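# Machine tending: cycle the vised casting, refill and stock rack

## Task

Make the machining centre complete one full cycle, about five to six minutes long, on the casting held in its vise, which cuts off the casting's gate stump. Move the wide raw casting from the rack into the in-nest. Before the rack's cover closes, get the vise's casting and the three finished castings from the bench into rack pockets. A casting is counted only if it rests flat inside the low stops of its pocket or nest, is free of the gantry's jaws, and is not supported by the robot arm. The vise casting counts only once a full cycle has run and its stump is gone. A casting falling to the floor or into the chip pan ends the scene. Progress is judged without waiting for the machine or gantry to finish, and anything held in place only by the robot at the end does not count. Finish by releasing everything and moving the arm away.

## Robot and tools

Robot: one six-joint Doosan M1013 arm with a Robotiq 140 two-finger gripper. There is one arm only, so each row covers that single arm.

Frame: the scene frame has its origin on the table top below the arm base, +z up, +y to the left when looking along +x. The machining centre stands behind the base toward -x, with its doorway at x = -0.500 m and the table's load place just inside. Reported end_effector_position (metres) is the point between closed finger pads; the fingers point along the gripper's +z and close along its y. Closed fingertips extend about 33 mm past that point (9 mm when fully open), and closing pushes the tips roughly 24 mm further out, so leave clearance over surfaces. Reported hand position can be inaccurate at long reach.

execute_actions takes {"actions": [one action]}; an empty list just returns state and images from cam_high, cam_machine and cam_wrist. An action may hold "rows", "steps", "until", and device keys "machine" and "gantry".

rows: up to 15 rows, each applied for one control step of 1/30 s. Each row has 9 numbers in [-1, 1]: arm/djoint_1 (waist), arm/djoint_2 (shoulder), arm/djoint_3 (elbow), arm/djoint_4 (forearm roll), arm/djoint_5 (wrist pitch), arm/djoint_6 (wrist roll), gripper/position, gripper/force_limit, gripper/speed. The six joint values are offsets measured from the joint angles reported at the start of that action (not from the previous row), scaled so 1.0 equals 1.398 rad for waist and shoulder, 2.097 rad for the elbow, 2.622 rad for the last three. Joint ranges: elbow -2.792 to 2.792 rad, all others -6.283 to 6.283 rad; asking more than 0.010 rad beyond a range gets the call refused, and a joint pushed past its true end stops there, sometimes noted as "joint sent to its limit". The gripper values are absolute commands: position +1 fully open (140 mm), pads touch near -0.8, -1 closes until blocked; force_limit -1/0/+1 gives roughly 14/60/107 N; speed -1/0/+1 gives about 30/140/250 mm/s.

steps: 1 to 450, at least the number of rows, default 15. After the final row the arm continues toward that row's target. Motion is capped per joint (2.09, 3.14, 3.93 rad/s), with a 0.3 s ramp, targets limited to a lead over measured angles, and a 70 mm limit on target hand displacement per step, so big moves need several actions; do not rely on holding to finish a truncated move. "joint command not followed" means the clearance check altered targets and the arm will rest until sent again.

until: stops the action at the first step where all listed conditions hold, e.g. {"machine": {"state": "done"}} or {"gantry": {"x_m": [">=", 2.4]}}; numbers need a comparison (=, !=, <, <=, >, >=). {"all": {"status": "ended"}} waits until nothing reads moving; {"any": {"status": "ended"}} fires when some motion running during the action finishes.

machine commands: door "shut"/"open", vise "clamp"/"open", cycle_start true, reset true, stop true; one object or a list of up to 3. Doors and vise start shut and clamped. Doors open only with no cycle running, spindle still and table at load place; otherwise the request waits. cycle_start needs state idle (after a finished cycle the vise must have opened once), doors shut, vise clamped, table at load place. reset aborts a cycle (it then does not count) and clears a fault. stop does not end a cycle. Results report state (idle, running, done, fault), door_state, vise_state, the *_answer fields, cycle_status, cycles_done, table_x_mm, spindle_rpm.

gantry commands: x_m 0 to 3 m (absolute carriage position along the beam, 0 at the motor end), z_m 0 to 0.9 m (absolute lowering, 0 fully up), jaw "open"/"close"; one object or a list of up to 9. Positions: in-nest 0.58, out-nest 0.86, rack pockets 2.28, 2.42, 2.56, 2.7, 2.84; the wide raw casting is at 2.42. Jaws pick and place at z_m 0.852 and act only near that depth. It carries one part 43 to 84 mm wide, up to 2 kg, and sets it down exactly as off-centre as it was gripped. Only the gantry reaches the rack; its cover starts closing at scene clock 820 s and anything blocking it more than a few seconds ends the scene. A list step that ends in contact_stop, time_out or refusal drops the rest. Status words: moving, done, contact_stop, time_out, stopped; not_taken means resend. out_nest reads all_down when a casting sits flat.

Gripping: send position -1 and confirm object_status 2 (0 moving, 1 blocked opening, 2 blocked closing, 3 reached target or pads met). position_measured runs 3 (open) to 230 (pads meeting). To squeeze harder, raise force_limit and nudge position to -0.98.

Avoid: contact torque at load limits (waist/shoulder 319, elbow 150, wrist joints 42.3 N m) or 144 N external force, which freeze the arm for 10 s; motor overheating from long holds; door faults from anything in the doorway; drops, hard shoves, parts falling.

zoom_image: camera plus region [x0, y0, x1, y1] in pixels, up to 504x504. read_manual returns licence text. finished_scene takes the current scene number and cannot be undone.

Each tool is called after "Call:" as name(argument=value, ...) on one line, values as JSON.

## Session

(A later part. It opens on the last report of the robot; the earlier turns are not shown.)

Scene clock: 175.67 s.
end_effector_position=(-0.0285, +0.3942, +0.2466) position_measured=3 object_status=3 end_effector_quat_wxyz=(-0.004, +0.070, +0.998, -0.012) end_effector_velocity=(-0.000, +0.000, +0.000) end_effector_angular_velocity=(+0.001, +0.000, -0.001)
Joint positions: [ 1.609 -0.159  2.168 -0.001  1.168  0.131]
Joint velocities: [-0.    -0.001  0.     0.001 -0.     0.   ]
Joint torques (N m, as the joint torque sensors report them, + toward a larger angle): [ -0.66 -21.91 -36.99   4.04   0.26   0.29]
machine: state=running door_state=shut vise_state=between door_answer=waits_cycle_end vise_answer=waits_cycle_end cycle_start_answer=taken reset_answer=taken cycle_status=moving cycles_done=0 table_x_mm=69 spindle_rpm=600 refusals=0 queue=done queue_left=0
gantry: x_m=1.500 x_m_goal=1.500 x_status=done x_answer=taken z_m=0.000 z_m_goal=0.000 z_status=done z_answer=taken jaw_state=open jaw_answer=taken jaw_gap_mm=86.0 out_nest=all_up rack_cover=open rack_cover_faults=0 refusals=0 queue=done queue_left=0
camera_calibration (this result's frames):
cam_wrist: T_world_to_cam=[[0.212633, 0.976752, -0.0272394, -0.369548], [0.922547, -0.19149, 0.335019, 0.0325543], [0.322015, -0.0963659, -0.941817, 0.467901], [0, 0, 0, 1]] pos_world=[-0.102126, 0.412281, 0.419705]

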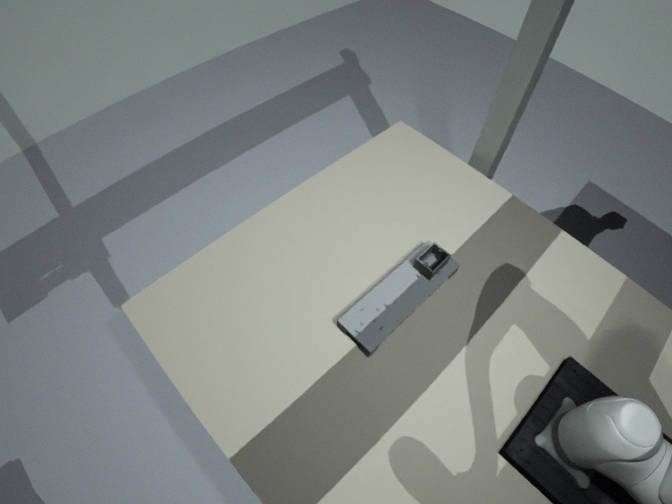

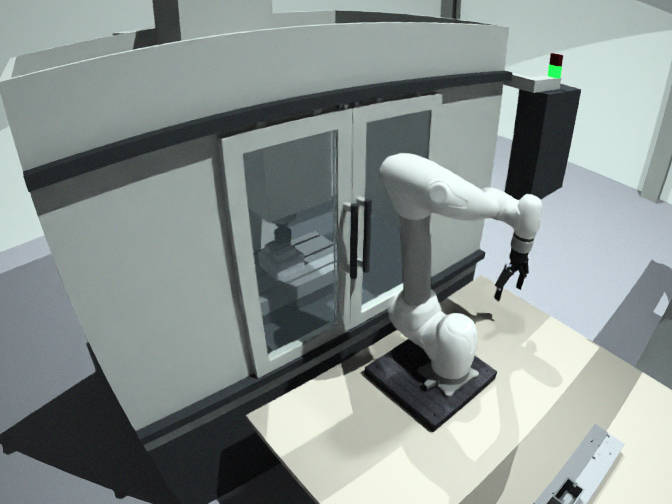

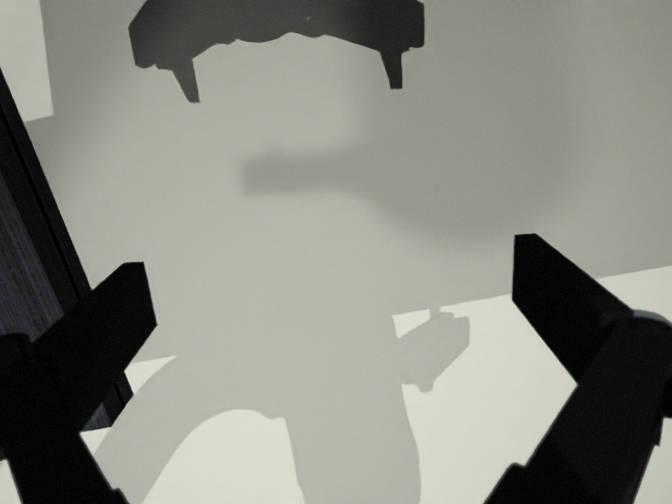

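Call:
execute_actions(actions=[{"steps":450}])

Call:
execute_actions(actions=[{"steps":450}])

Call:
execute_actions(actions=[{"steps":450}])

Call:
execute_actions(actions=[{"steps":450}])

Call:
execute_actions(actions=[{"steps":450}])

Call:
execute_actions(actions=[{"steps":450}])

Call:
execute_actions(actions=[{"steps":450}])

Call:
execute_actions(actions=[{"steps":450,"until":{"machine":{"door_state":"open"}}}])

Call:
execute_actions(actions=[{"steps":450,"until":{"machine":{"door_state":"open"}}}])

Call:
execute_actions(actions=[{"steps":450,"until":{"machine":{"door_state":"open"}}}])

Scene clock: 200.37 s.
end_effector_position=(-0.0285, +0.3942, +0.2466) position_measured=3 object_status=3 end_effector_quat_wxyz=(-0.004, +0.070, +0.998, -0.012) end_effector_velocity=(+0.000, +0.000, +0.000) end_effector_angular_velocity=(+0.001, -0.000, -0.000)
Joint positions: [ 1.609 -0.159  2.168 -0.001  1.168  0.131]
Joint velocities: [ 0. -0.  0. -0. -0.  0.]
Joint torques (N m, as the joint torque sensors report them, + toward a larger angle): [  1.93 -20.13 -37.39   4.3    0.17   0.41]
machine: state=running door_state=shut vise_state=between door_answer=waits_cycle_end vise_answer=waits_cycle_end cycle_start_answer=taken reset_answer=taken cycle_status=moving cycles_done=0 table_x_mm=269 spindle_rpm=600 refusals=0 queue=done queue_left=0
gantry: x_m=1.500 x_m_goal=1.500 x_status=done x_answer=taken z_m=0.000 z_m_goal=0.000 z_status=done z_answer=taken jaw_state=open jaw_answer=taken jaw_gap_mm=86.0 out_nest=all_up rack_cover=open rack_cover_faults=0 refusals=0 queue=done queue_left=0
camera_calibration (this result's frames):
cam_wrist: T_world_to_cam=[[0.212633, 0.976752, -0.0272393, -0.369548], [0.922547, -0.19149, 0.335019, 0.0325542], [0.322015, -0.0963657, -0.941817, 0.467901], [0, 0, 0, 1]] pos_world=[-0.102126, 0.412281, 0.419705]

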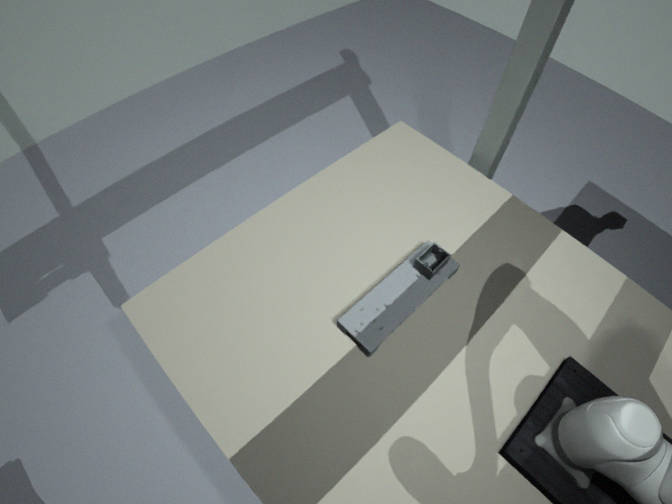

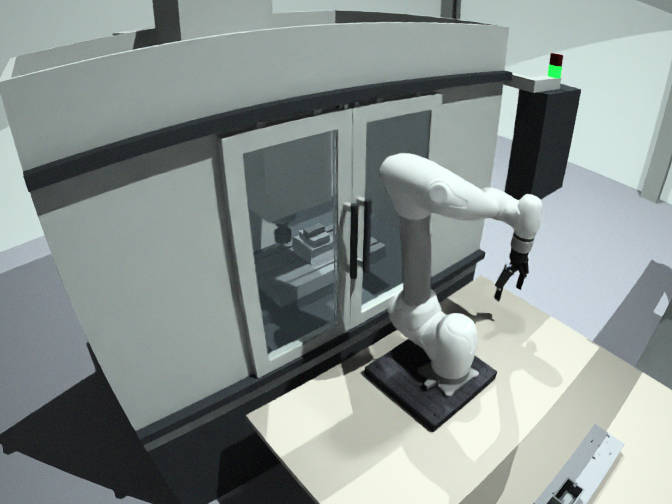

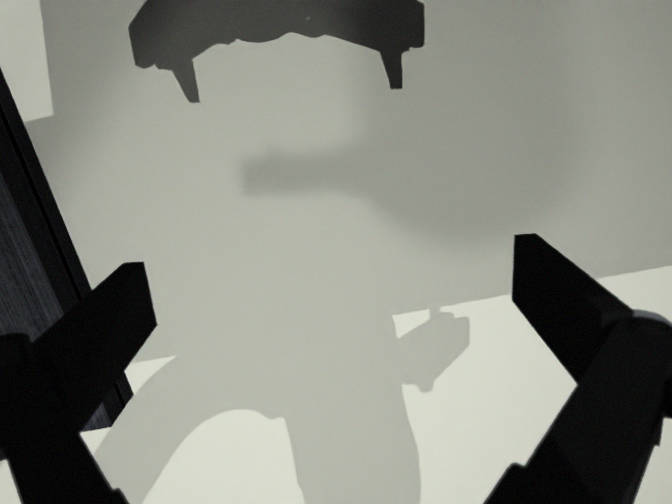

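Scene clock: 215.37 s.
end_effector_position=(-0.0285, +0.3942, +0.2466) position_measured=3 object_status=3 end_effector_quat_wxyz=(-0.004, +0.070, +0.998, -0.012) end_effector_velocity=(+0.000, -0.000, +0.001) end_effector_angular_velocity=(+0.001, -0.000, +0.001)
Joint positions: [ 1.609 -0.159  2.168 -0.001  1.168  0.131]
Joint velocities: [-0.    -0.002  0.    -0.     0.    -0.001]
Joint torques (N m, as the joint torque sensors report them, + toward a larger angle): [  1.13 -18.73 -36.14   3.99  -0.01   0.11]
machine: state=running door_state=shut vise_state=between door_answer=waits_cycle_end vise_answer=waits_cycle_end cycle_start_answer=taken reset_answer=taken cycle_status=moving cycles_done=0 table_x_mm=286 spindle_rpm=600 refusals=0 queue=done queue_left=0
gantry: x_m=1.500 x_m_goal=1.500 x_status=done x_answer=taken z_m=0.000 z_m_goal=0.000 z_status=done z_answer=taken jaw_state=open jaw_answer=taken jaw_gap_mm=86.0 out_nest=all_up rack_cover=open rack_cover_faults=0 refusals=0 queue=done queue_left=0
camera_calibration (this result's frames):
cam_wrist: T_world_to_cam=[[0.212633, 0.976752, -0.0272394, -0.369548], [0.922547, -0.19149, 0.335019, 0.0325542], [0.322015, -0.0963658, -0.941817, 0.467901], [0, 0, 0, 1]] pos_world=[-0.102126, 0.412281, 0.419705]

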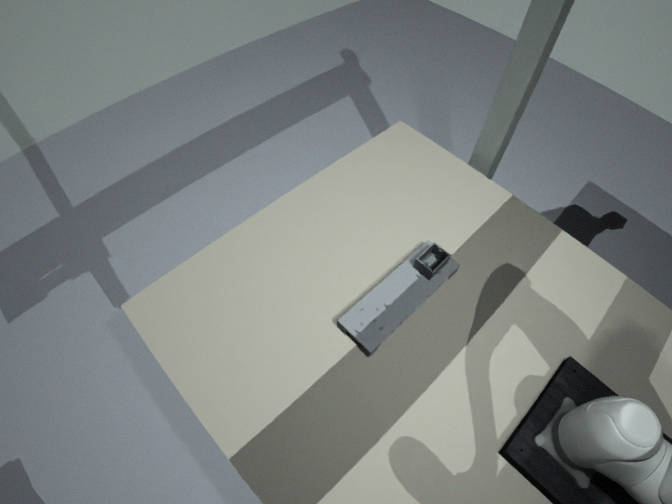

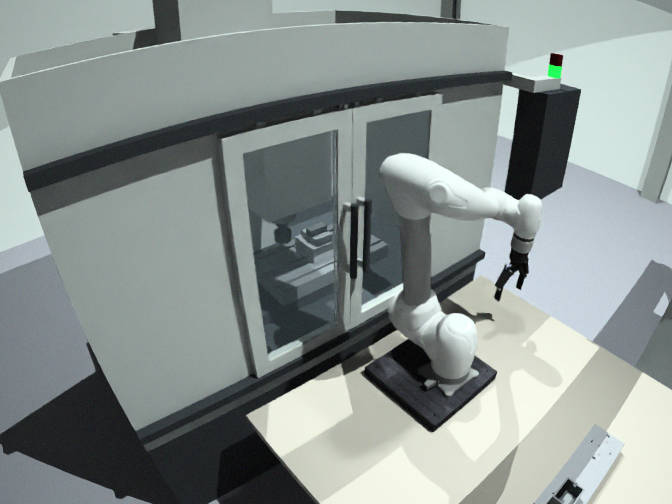

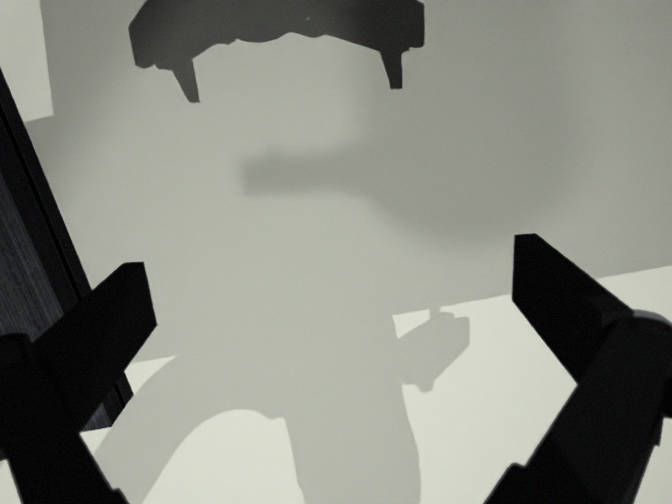

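Scene clock: 230.37 s.
end_effector_position=(-0.0285, +0.3942, +0.2466) position_measured=3 object_status=3 end_effector_quat_wxyz=(-0.004, +0.070, +0.998, -0.012) end_effector_velocity=(+0.000, +0.000, +0.000) end_effector_angular_velocity=(+0.000, -0.000, +0.001)
Joint positions: [ 1.609 -0.159  2.168 -0.001  1.168  0.131]
Joint velocities: [ 0.    -0.    -0.    -0.    -0.    -0.001]
Joint torques (N m, as the joint torque sensors report them, + toward a larger angle): [  0.96 -20.81 -37.09   4.37   0.09   0.06]
machine: state=running door_state=shut vise_state=between door_answer=waits_cycle_end vise_answer=waits_cycle_end cycle_start_answer=taken reset_answer=taken cycle_status=moving cycles_done=0 table_x_mm=164 spindle_rpm=600 refusals=0 queue=done queue_left=0
gantry: x_m=1.500 x_m_goal=1.500 x_status=done x_answer=taken z_m=0.000 z_m_goal=0.000 z_status=done z_answer=taken jaw_state=open jaw_answer=taken jaw_gap_mm=86.0 out_nest=all_up rack_cover=open rack_cover_faults=0 refusals=0 queue=done queue_left=0
camera_calibration (this result's frames):
cam_wrist: T_world_to_cam=[[0.212633, 0.976752, -0.0272394, -0.369548], [0.922547, -0.19149, 0.335019, 0.0325542], [0.322015, -0.0963658, -0.941817, 0.467901], [0, 0, 0, 1]] pos_world=[-0.102126, 0.41228, 0.419705]

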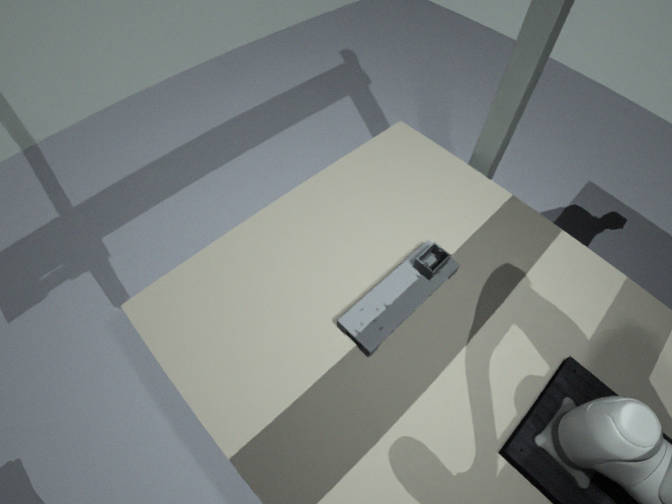

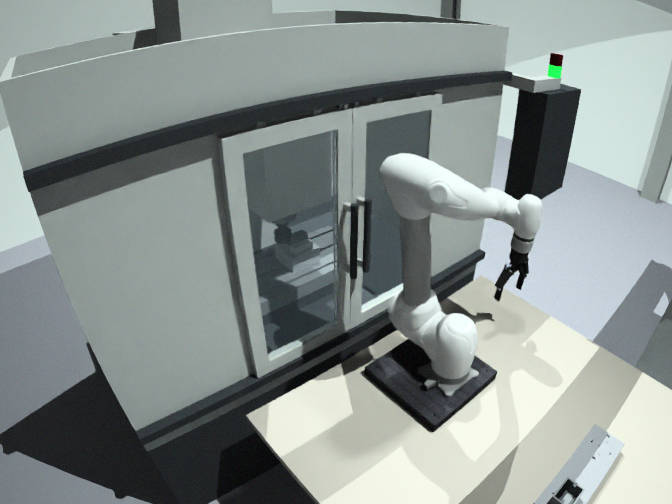

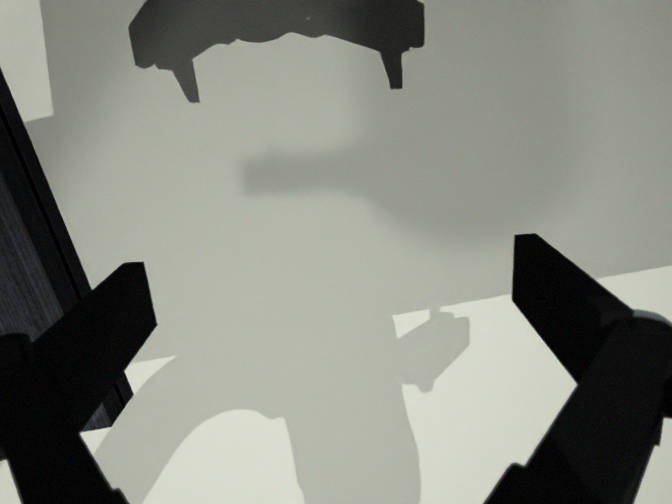

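Scene clock: 245.37 s.
end_effector_position=(-0.0285, +0.3942, +0.2466) position_measured=3 object_status=3 end_effector_quat_wxyz=(-0.004, +0.070, +0.998, -0.012) end_effector_velocity=(+0.000, -0.000, +0.000) end_effector_angular_velocity=(+0.001, -0.000, -0.000)
Joint positions: [ 1.609 -0.159  2.168 -0.001  1.168  0.131]
Joint velocities: [-0.    -0.001  0.    -0.     0.     0.   ]
Joint torques (N m, as the joint torque sensors report them, + toward a larger angle): [  1.22 -17.58 -38.24   4.17   0.09   0.06]
machine: state=running door_state=shut vise_state=between door_answer=waits_cycle_end vise_answer=waits_cycle_end cycle_start_answer=taken reset_answer=taken cycle_status=moving cycles_done=0 table_x_mm=43 spindle_rpm=600 refusals=0 queue=done queue_left=0
gantry: x_m=1.500 x_m_goal=1.500 x_status=done x_answer=taken z_m=0.000 z_m_goal=0.000 z_status=done z_answer=taken jaw_state=open jaw_answer=taken jaw_gap_mm=86.0 out_nest=all_up rack_cover=open rack_cover_faults=0 refusals=0 queue=done queue_left=0
camera_calibration (this result's frames):
cam_wrist: T_world_to_cam=[[0.212633, 0.976752, -0.0272392, -0.369548], [0.922547, -0.19149, 0.335019, 0.0325543], [0.322015, -0.0963656, -0.941817, 0.467901], [0, 0, 0, 1]] pos_world=[-0.102126, 0.412281, 0.419705]

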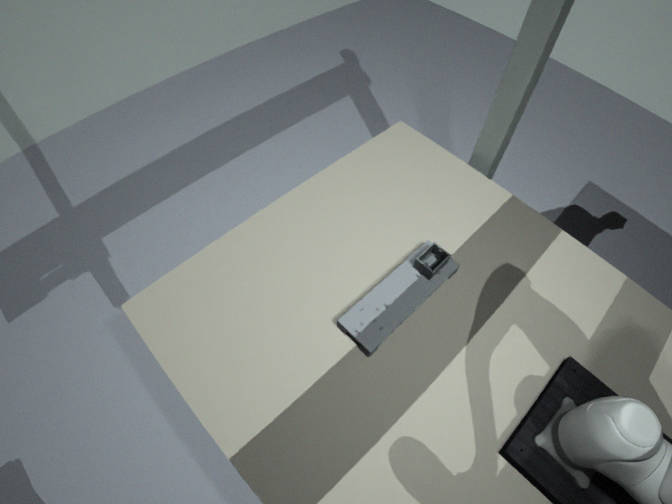

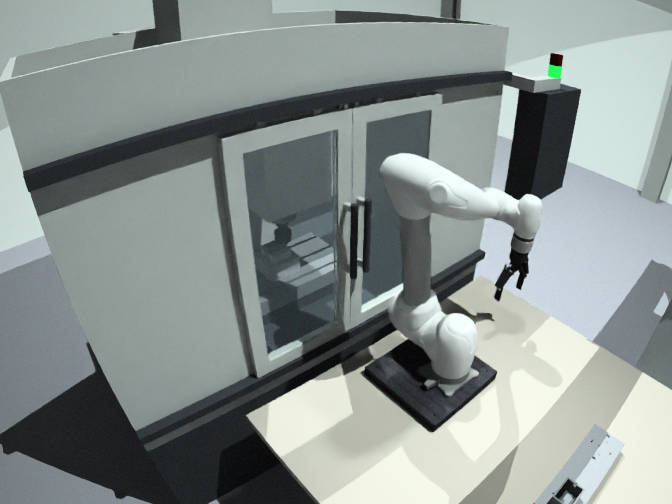

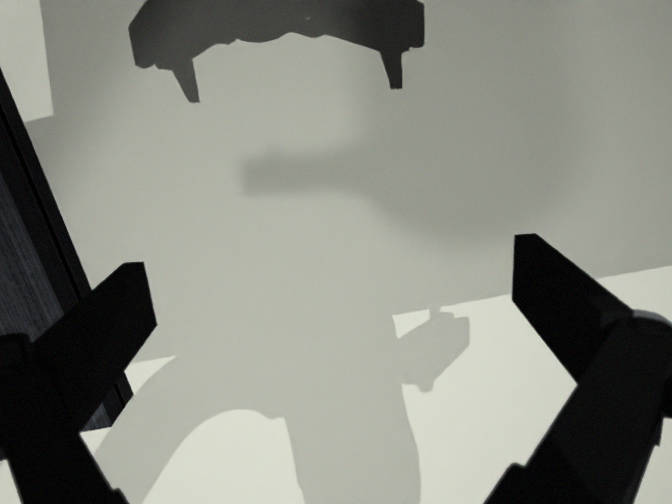

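Scene clock: 260.37 s.
end_effector_position=(-0.0285, +0.3942, +0.2466) position_measured=3 object_status=3 end_effector_quat_wxyz=(-0.004, +0.070, +0.998, -0.012) end_effector_velocity=(-0.000, -0.000, +0.000) end_effector_angular_velocity=(+0.000, -0.000, +0.001)
Joint positions: [ 1.609 -0.159  2.168 -0.001  1.168  0.131]
Joint velocities: [ 0.001 -0.001  0.    -0.     0.    -0.001]
Joint torques (N m, as the joint torque sensors report them, + toward a larger angle): [  3.56 -16.6  -37.47   4.22  -0.21   0.32]
machine: state=running door_state=shut vise_state=between door_answer=waits_cycle_end vise_answer=waits_cycle_end cycle_start_answer=taken reset_answer=taken cycle_status=moving cycles_done=0 table_x_mm=82 spindle_rpm=600 refusals=0 queue=done queue_left=0
gantry: x_m=1.500 x_m_goal=1.500 x_status=done x_answer=taken z_m=0.000 z_m_goal=0.000 z_status=done z_answer=taken jaw_state=open jaw_answer=taken jaw_gap_mm=86.0 out_nest=all_up rack_cover=open rack_cover_faults=0 refusals=0 queue=done queue_left=0
camera_calibration (this result's frames):
cam_wrist: T_world_to_cam=[[0.212633, 0.976752, -0.0272398, -0.369548], [0.922547, -0.19149, 0.33502, 0.0325541], [0.322015, -0.0963662, -0.941817, 0.467902], [0, 0, 0, 1]] pos_world=[-0.102126, 0.41228, 0.419705]

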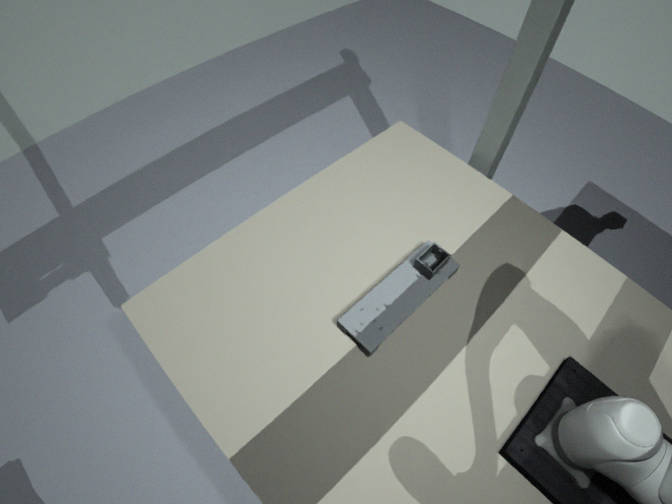

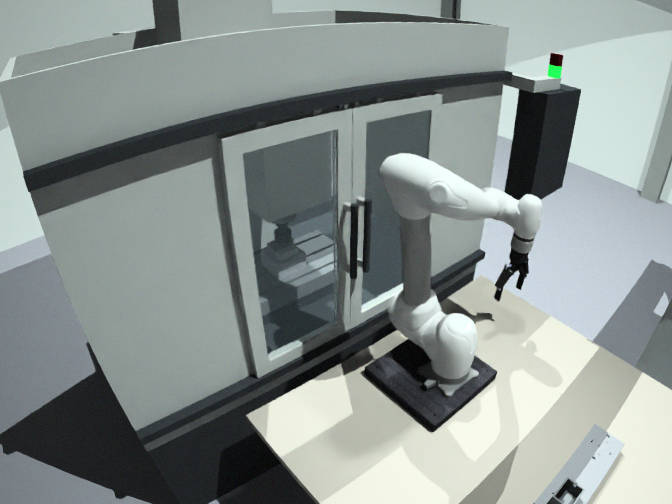

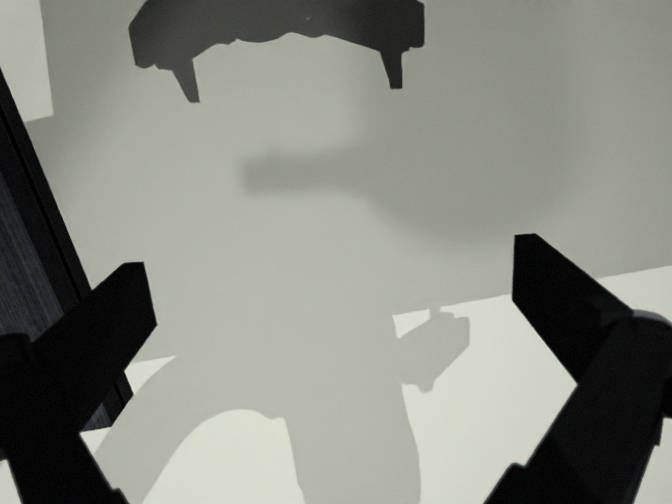

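Scene clock: 275.37 s.
end_effector_position=(-0.0285, +0.3942, +0.2466) position_measured=3 object_status=3 end_effector_quat_wxyz=(-0.004, +0.070, +0.998, -0.012) end_effector_velocity=(+0.000, +0.000, +0.000) end_effector_angular_velocity=(-0.000, -0.000, +0.000)
Joint positions: [ 1.609 -0.159  2.168 -0.001  1.168  0.131]
Joint velocities: [ 0.  0. -0. -0.  0.  0.]
Joint torques (N m, as the joint torque sensors report them, + toward a larger angle): [ -0.56 -18.46 -36.76   3.89  -0.07  -0.14]
machine: state=running door_state=shut vise_state=between door_answer=waits_cycle_end vise_answer=waits_cycle_end cycle_start_answer=taken reset_answer=taken cycle_status=moving cycles_done=0 table_x_mm=203 spindle_rpm=600 refusals=0 queue=done queue_left=0
gantry: x_m=1.500 x_m_goal=1.500 x_status=done x_answer=taken z_m=0.000 z_m_goal=0.000 z_status=done z_answer=taken jaw_state=open jaw_answer=taken jaw_gap_mm=86.0 out_nest=all_up rack_cover=open rack_cover_faults=0 refusals=0 queue=done queue_left=0
camera_calibration (this result's frames):
cam_wrist: T_world_to_cam=[[0.212633, 0.976752, -0.0272397, -0.369548], [0.922547, -0.19149, 0.335019, 0.0325542], [0.322015, -0.0963661, -0.941817, 0.467902], [0, 0, 0, 1]] pos_world=[-0.102126, 0.41228, 0.419705]

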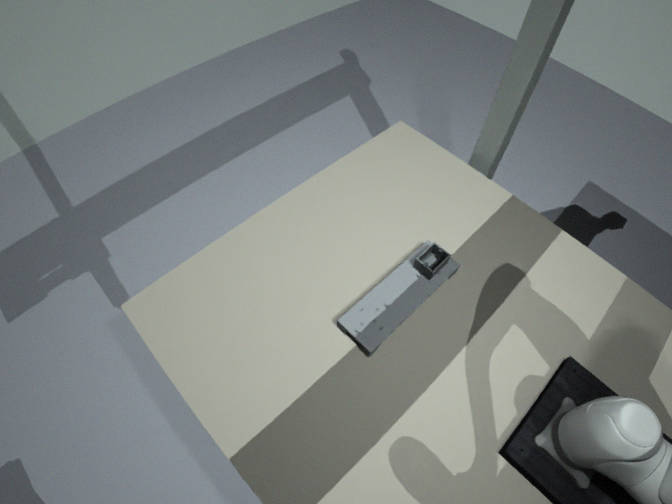

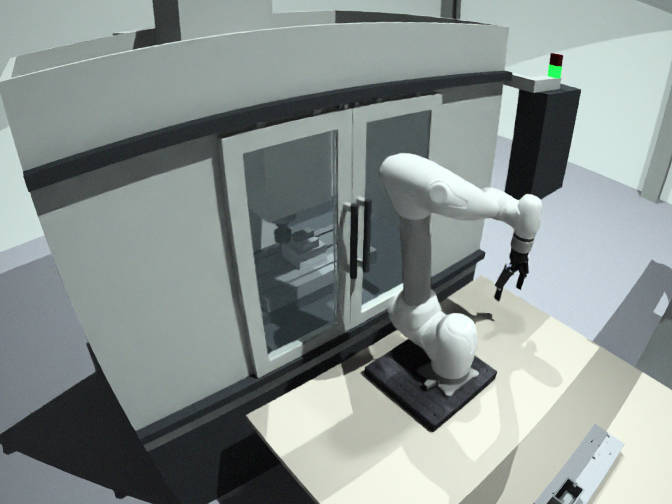

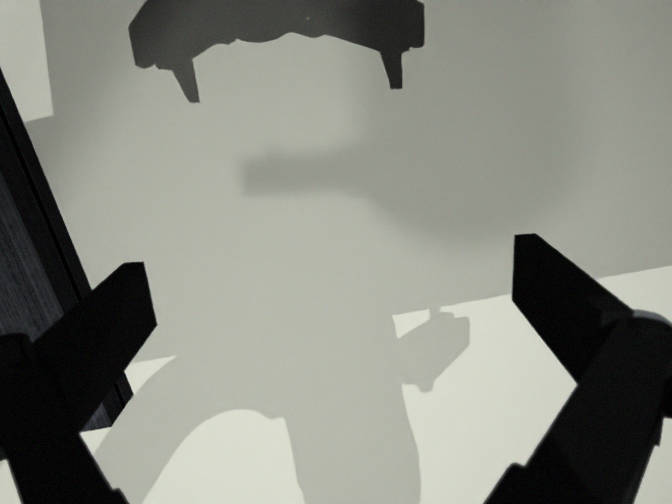

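Scene clock: 290.37 s.
end_effector_position=(-0.0285, +0.3942, +0.2466) position_measured=3 object_status=3 end_effector_quat_wxyz=(-0.004, +0.070, +0.998, -0.012) end_effector_velocity=(-0.000, +0.000, -0.000) end_effector_angular_velocity=(-0.000, +0.000, +0.000)
Joint positions: [ 1.609 -0.159  2.168 -0.001  1.168  0.131]
Joint velocities: [-0.  0.  0.  0. -0. -0.]
Joint torques (N m, as the joint torque sensors report them, + toward a larger angle): [  1.49 -22.66 -37.15   4.59   0.18   0.06]
machine: state=running door_state=shut vise_state=between door_answer=waits_cycle_end vise_answer=waits_cycle_end cycle_start_answer=taken reset_answer=taken cycle_status=moving cycles_done=0 table_x_mm=325 spindle_rpm=600 refusals=0 queue=done queue_left=0
gantry: x_m=1.500 x_m_goal=1.500 x_status=done x_answer=taken z_m=0.000 z_m_goal=0.000 z_status=done z_answer=taken jaw_state=open jaw_answer=taken jaw_gap_mm=86.0 out_nest=all_up rack_cover=open rack_cover_faults=0 refusals=0 queue=done queue_left=0
camera_calibration (this result's frames):
cam_wrist: T_world_to_cam=[[0.212633, 0.976752, -0.0272396, -0.369548], [0.922547, -0.19149, 0.335019, 0.0325542], [0.322015, -0.096366, -0.941817, 0.467902], [0, 0, 0, 1]] pos_world=[-0.102126, 0.41228, 0.419705]

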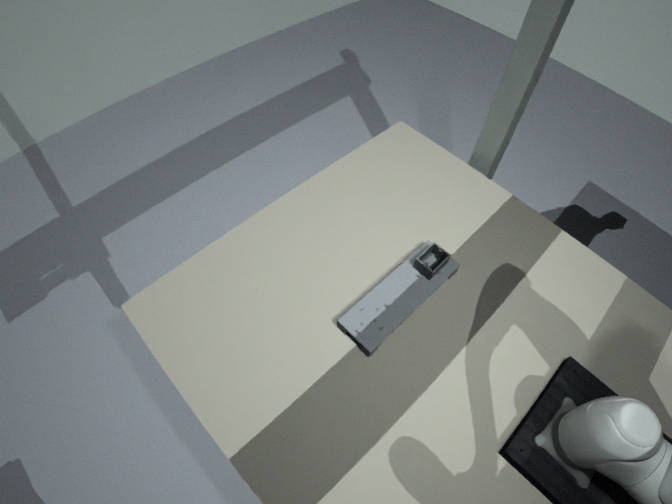

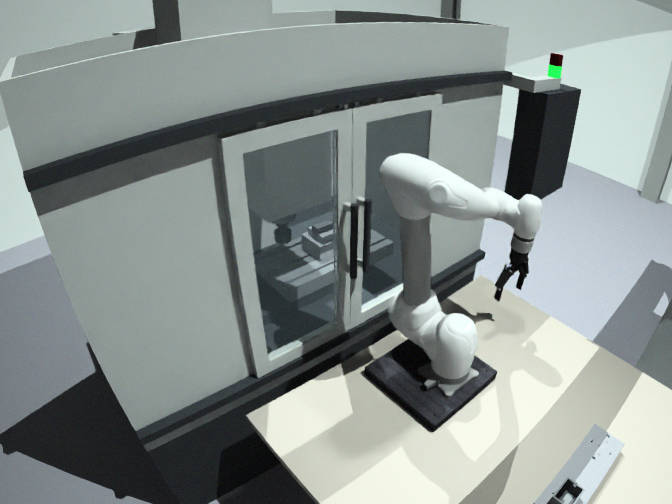

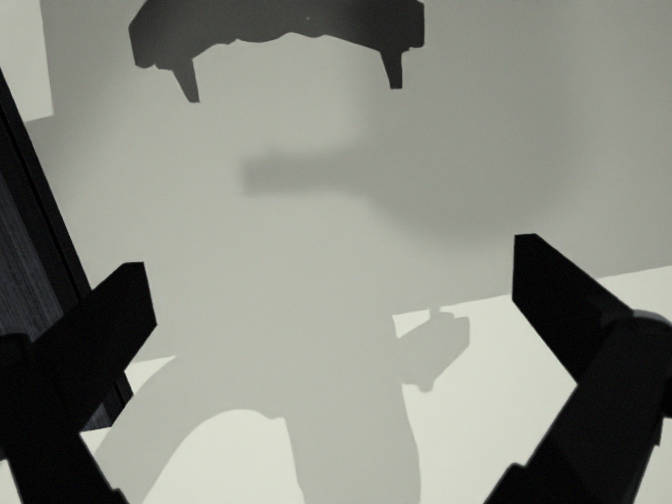

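Scene clock: 305.37 s.
end_effector_position=(-0.0285, +0.3942, +0.2466) position_measured=3 object_status=3 end_effector_quat_wxyz=(-0.004, +0.070, +0.998, -0.012) end_effector_velocity=(+0.000, +0.000, +0.000) end_effector_angular_velocity=(+0.001, +0.000, -0.001)
Joint positions: [ 1.609 -0.159  2.168 -0.001  1.168  0.131]
Joint velocities: [-0.001 -0.001 -0.     0.    -0.     0.   ]
Joint torques (N m, as the joint torque sensors report them, + toward a larger angle): [  2.81 -17.49 -36.5    3.81  -0.18   0.62]
machine: state=running door_state=shut vise_state=between door_answer=waits_cycle_end vise_answer=waits_cycle_end cycle_start_answer=taken reset_answer=taken cycle_status=moving cycles_done=0 table_x_mm=230 spindle_rpm=600 refusals=0 queue=done queue_left=0
gantry: x_m=1.500 x_m_goal=1.500 x_status=done x_answer=taken z_m=0.000 z_m_goal=0.000 z_status=done z_answer=taken jaw_state=open jaw_answer=taken jaw_gap_mm=86.0 out_nest=all_up rack_cover=open rack_cover_faults=0 refusals=0 queue=done queue_left=0
camera_calibration (this result's frames):
cam_wrist: T_world_to_cam=[[0.212633, 0.976752, -0.0272399, -0.369548], [0.922547, -0.19149, 0.33502, 0.0325541], [0.322015, -0.0963663, -0.941817, 0.467902], [0, 0, 0, 1]] pos_world=[-0.102126, 0.41228, 0.419705]

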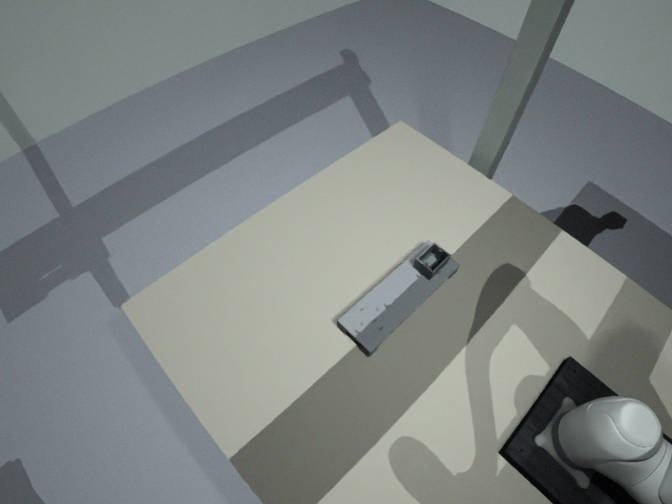

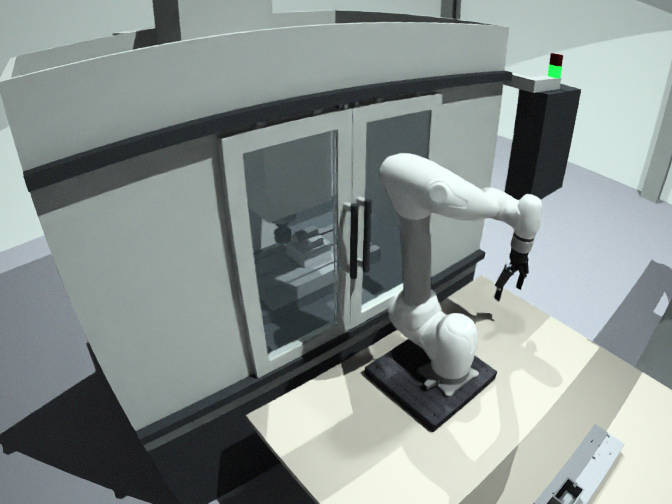

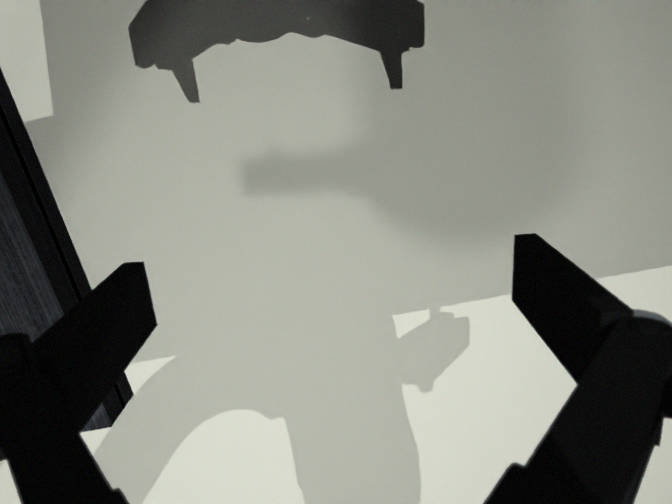

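Scene clock: 320.37 s.
end_effector_position=(-0.0285, +0.3942, +0.2466) position_measured=3 object_status=3 end_effector_quat_wxyz=(-0.004, +0.070, +0.998, -0.012) end_effector_velocity=(-0.000, +0.000, -0.000) end_effector_angular_velocity=(-0.000, +0.000, +0.001)
Joint positions: [ 1.609 -0.159  2.168 -0.001  1.168  0.131]
Joint velocities: [ 0.  0. -0.  0. -0. -0.]
Joint torques (N m, as the joint torque sensors report them, + toward a larger angle): [  0.76 -18.81 -36.42   3.75  -0.16   0.34]
machine: state=running door_state=shut vise_state=between door_answer=waits_cycle_end vise_answer=waits_cycle_end cycle_start_answer=taken reset_answer=taken cycle_status=moving cycles_done=0 table_x_mm=109 spindle_rpm=600 refusals=0 queue=done queue_left=0
gantry: x_m=1.500 x_m_goal=1.500 x_status=done x_answer=taken z_m=0.000 z_m_goal=0.000 z_status=done z_answer=taken jaw_state=open jaw_answer=taken jaw_gap_mm=86.0 out_nest=all_up rack_cover=open rack_cover_faults=0 refusals=0 queue=done queue_left=0
camera_calibration (this result's frames):
cam_wrist: T_world_to_cam=[[0.212633, 0.976752, -0.02724, -0.369548], [0.922547, -0.19149, 0.33502, 0.0325541], [0.322015, -0.0963664, -0.941817, 0.467902], [0, 0, 0, 1]] pos_world=[-0.102126, 0.41228, 0.419705]

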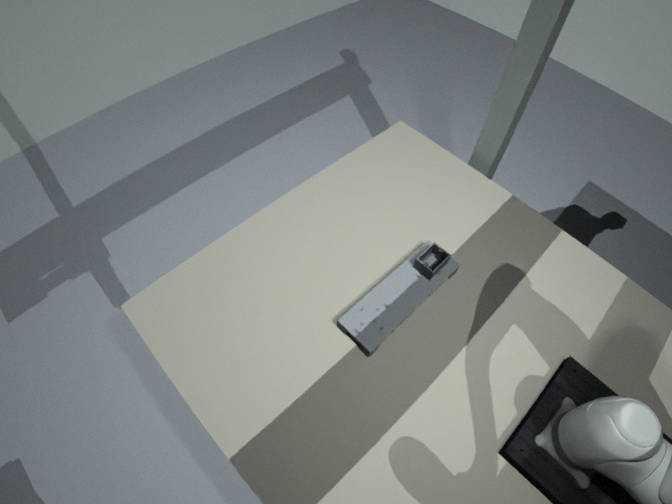

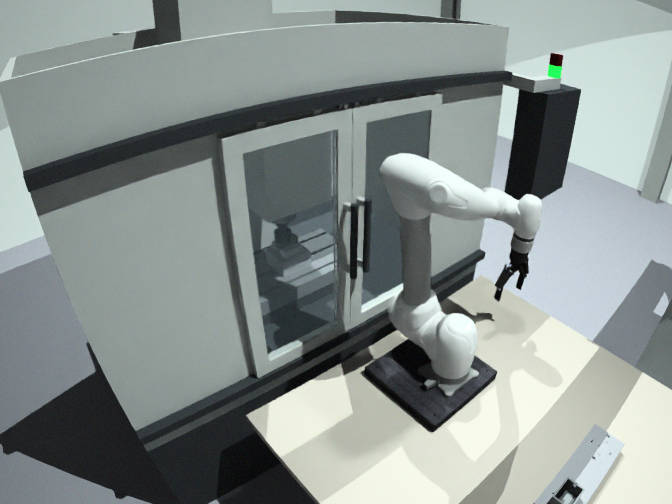

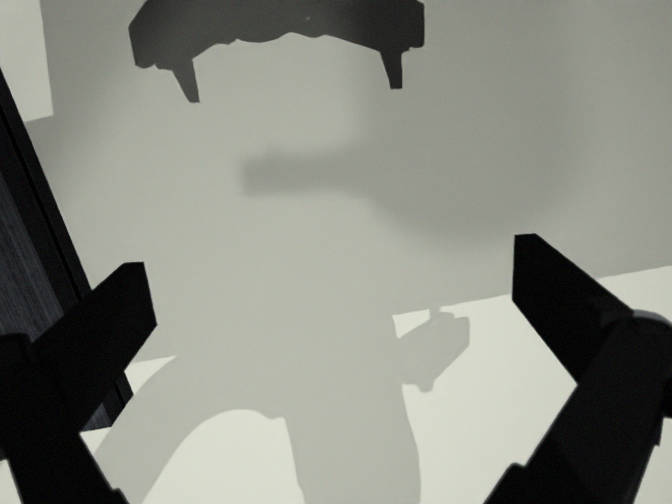

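Scene clock: 335.37 s.
end_effector_position=(-0.0285, +0.3942, +0.2466) position_measured=3 object_status=3 end_effector_quat_wxyz=(-0.004, +0.070, +0.998, -0.012) end_effector_velocity=(-0.000, +0.000, +0.000) end_effector_angular_velocity=(+0.000, +0.000, -0.000)
Joint positions: [ 1.609 -0.159  2.168 -0.001  1.168  0.131]
Joint velocities: [ 0.001 -0.    -0.     0.    -0.     0.001]
Joint torques (N m, as the joint torque sensors report them, + toward a larger angle): [  2.14 -19.65 -37.5    3.79  -0.26   0.38]
machine: state=idle door_state=between vise_state=open door_answer=taken vise_answer=taken cycle_start_answer=taken reset_answer=taken cycle_status=done cycles_done=1 table_x_mm=0 spindle_rpm=0 refusals=0 queue=done queue_left=0
gantry: x_m=1.500 x_m_goal=1.500 x_status=done x_answer=taken z_m=0.000 z_m_goal=0.000 z_status=done z_answer=taken jaw_state=open jaw_answer=taken jaw_gap_mm=86.0 out_nest=all_up rack_cover=open rack_cover_faults=0 refusals=0 queue=done queue_left=0
camera_calibration (this result's frames):
cam_wrist: T_world_to_cam=[[0.212633, 0.976752, -0.0272397, -0.369548], [0.922547, -0.19149, 0.33502, 0.0325541], [0.322015, -0.0963662, -0.941817, 0.467902], [0, 0, 0, 1]] pos_world=[-0.102126, 0.41228, 0.419705]

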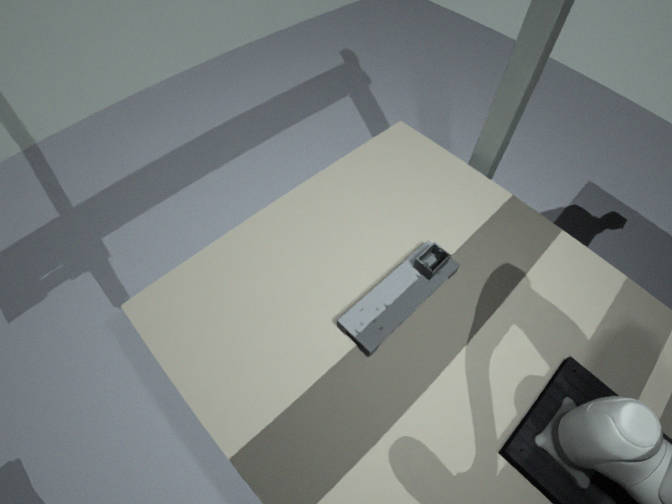

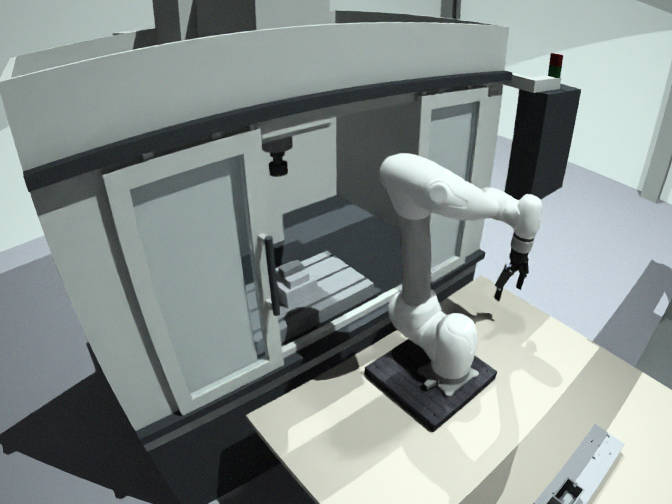

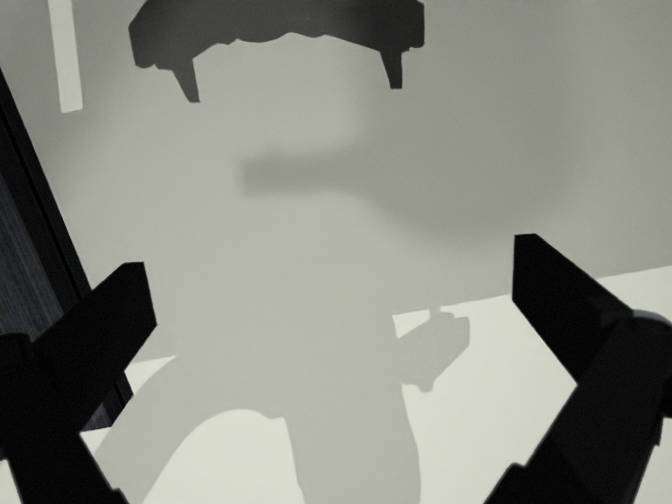

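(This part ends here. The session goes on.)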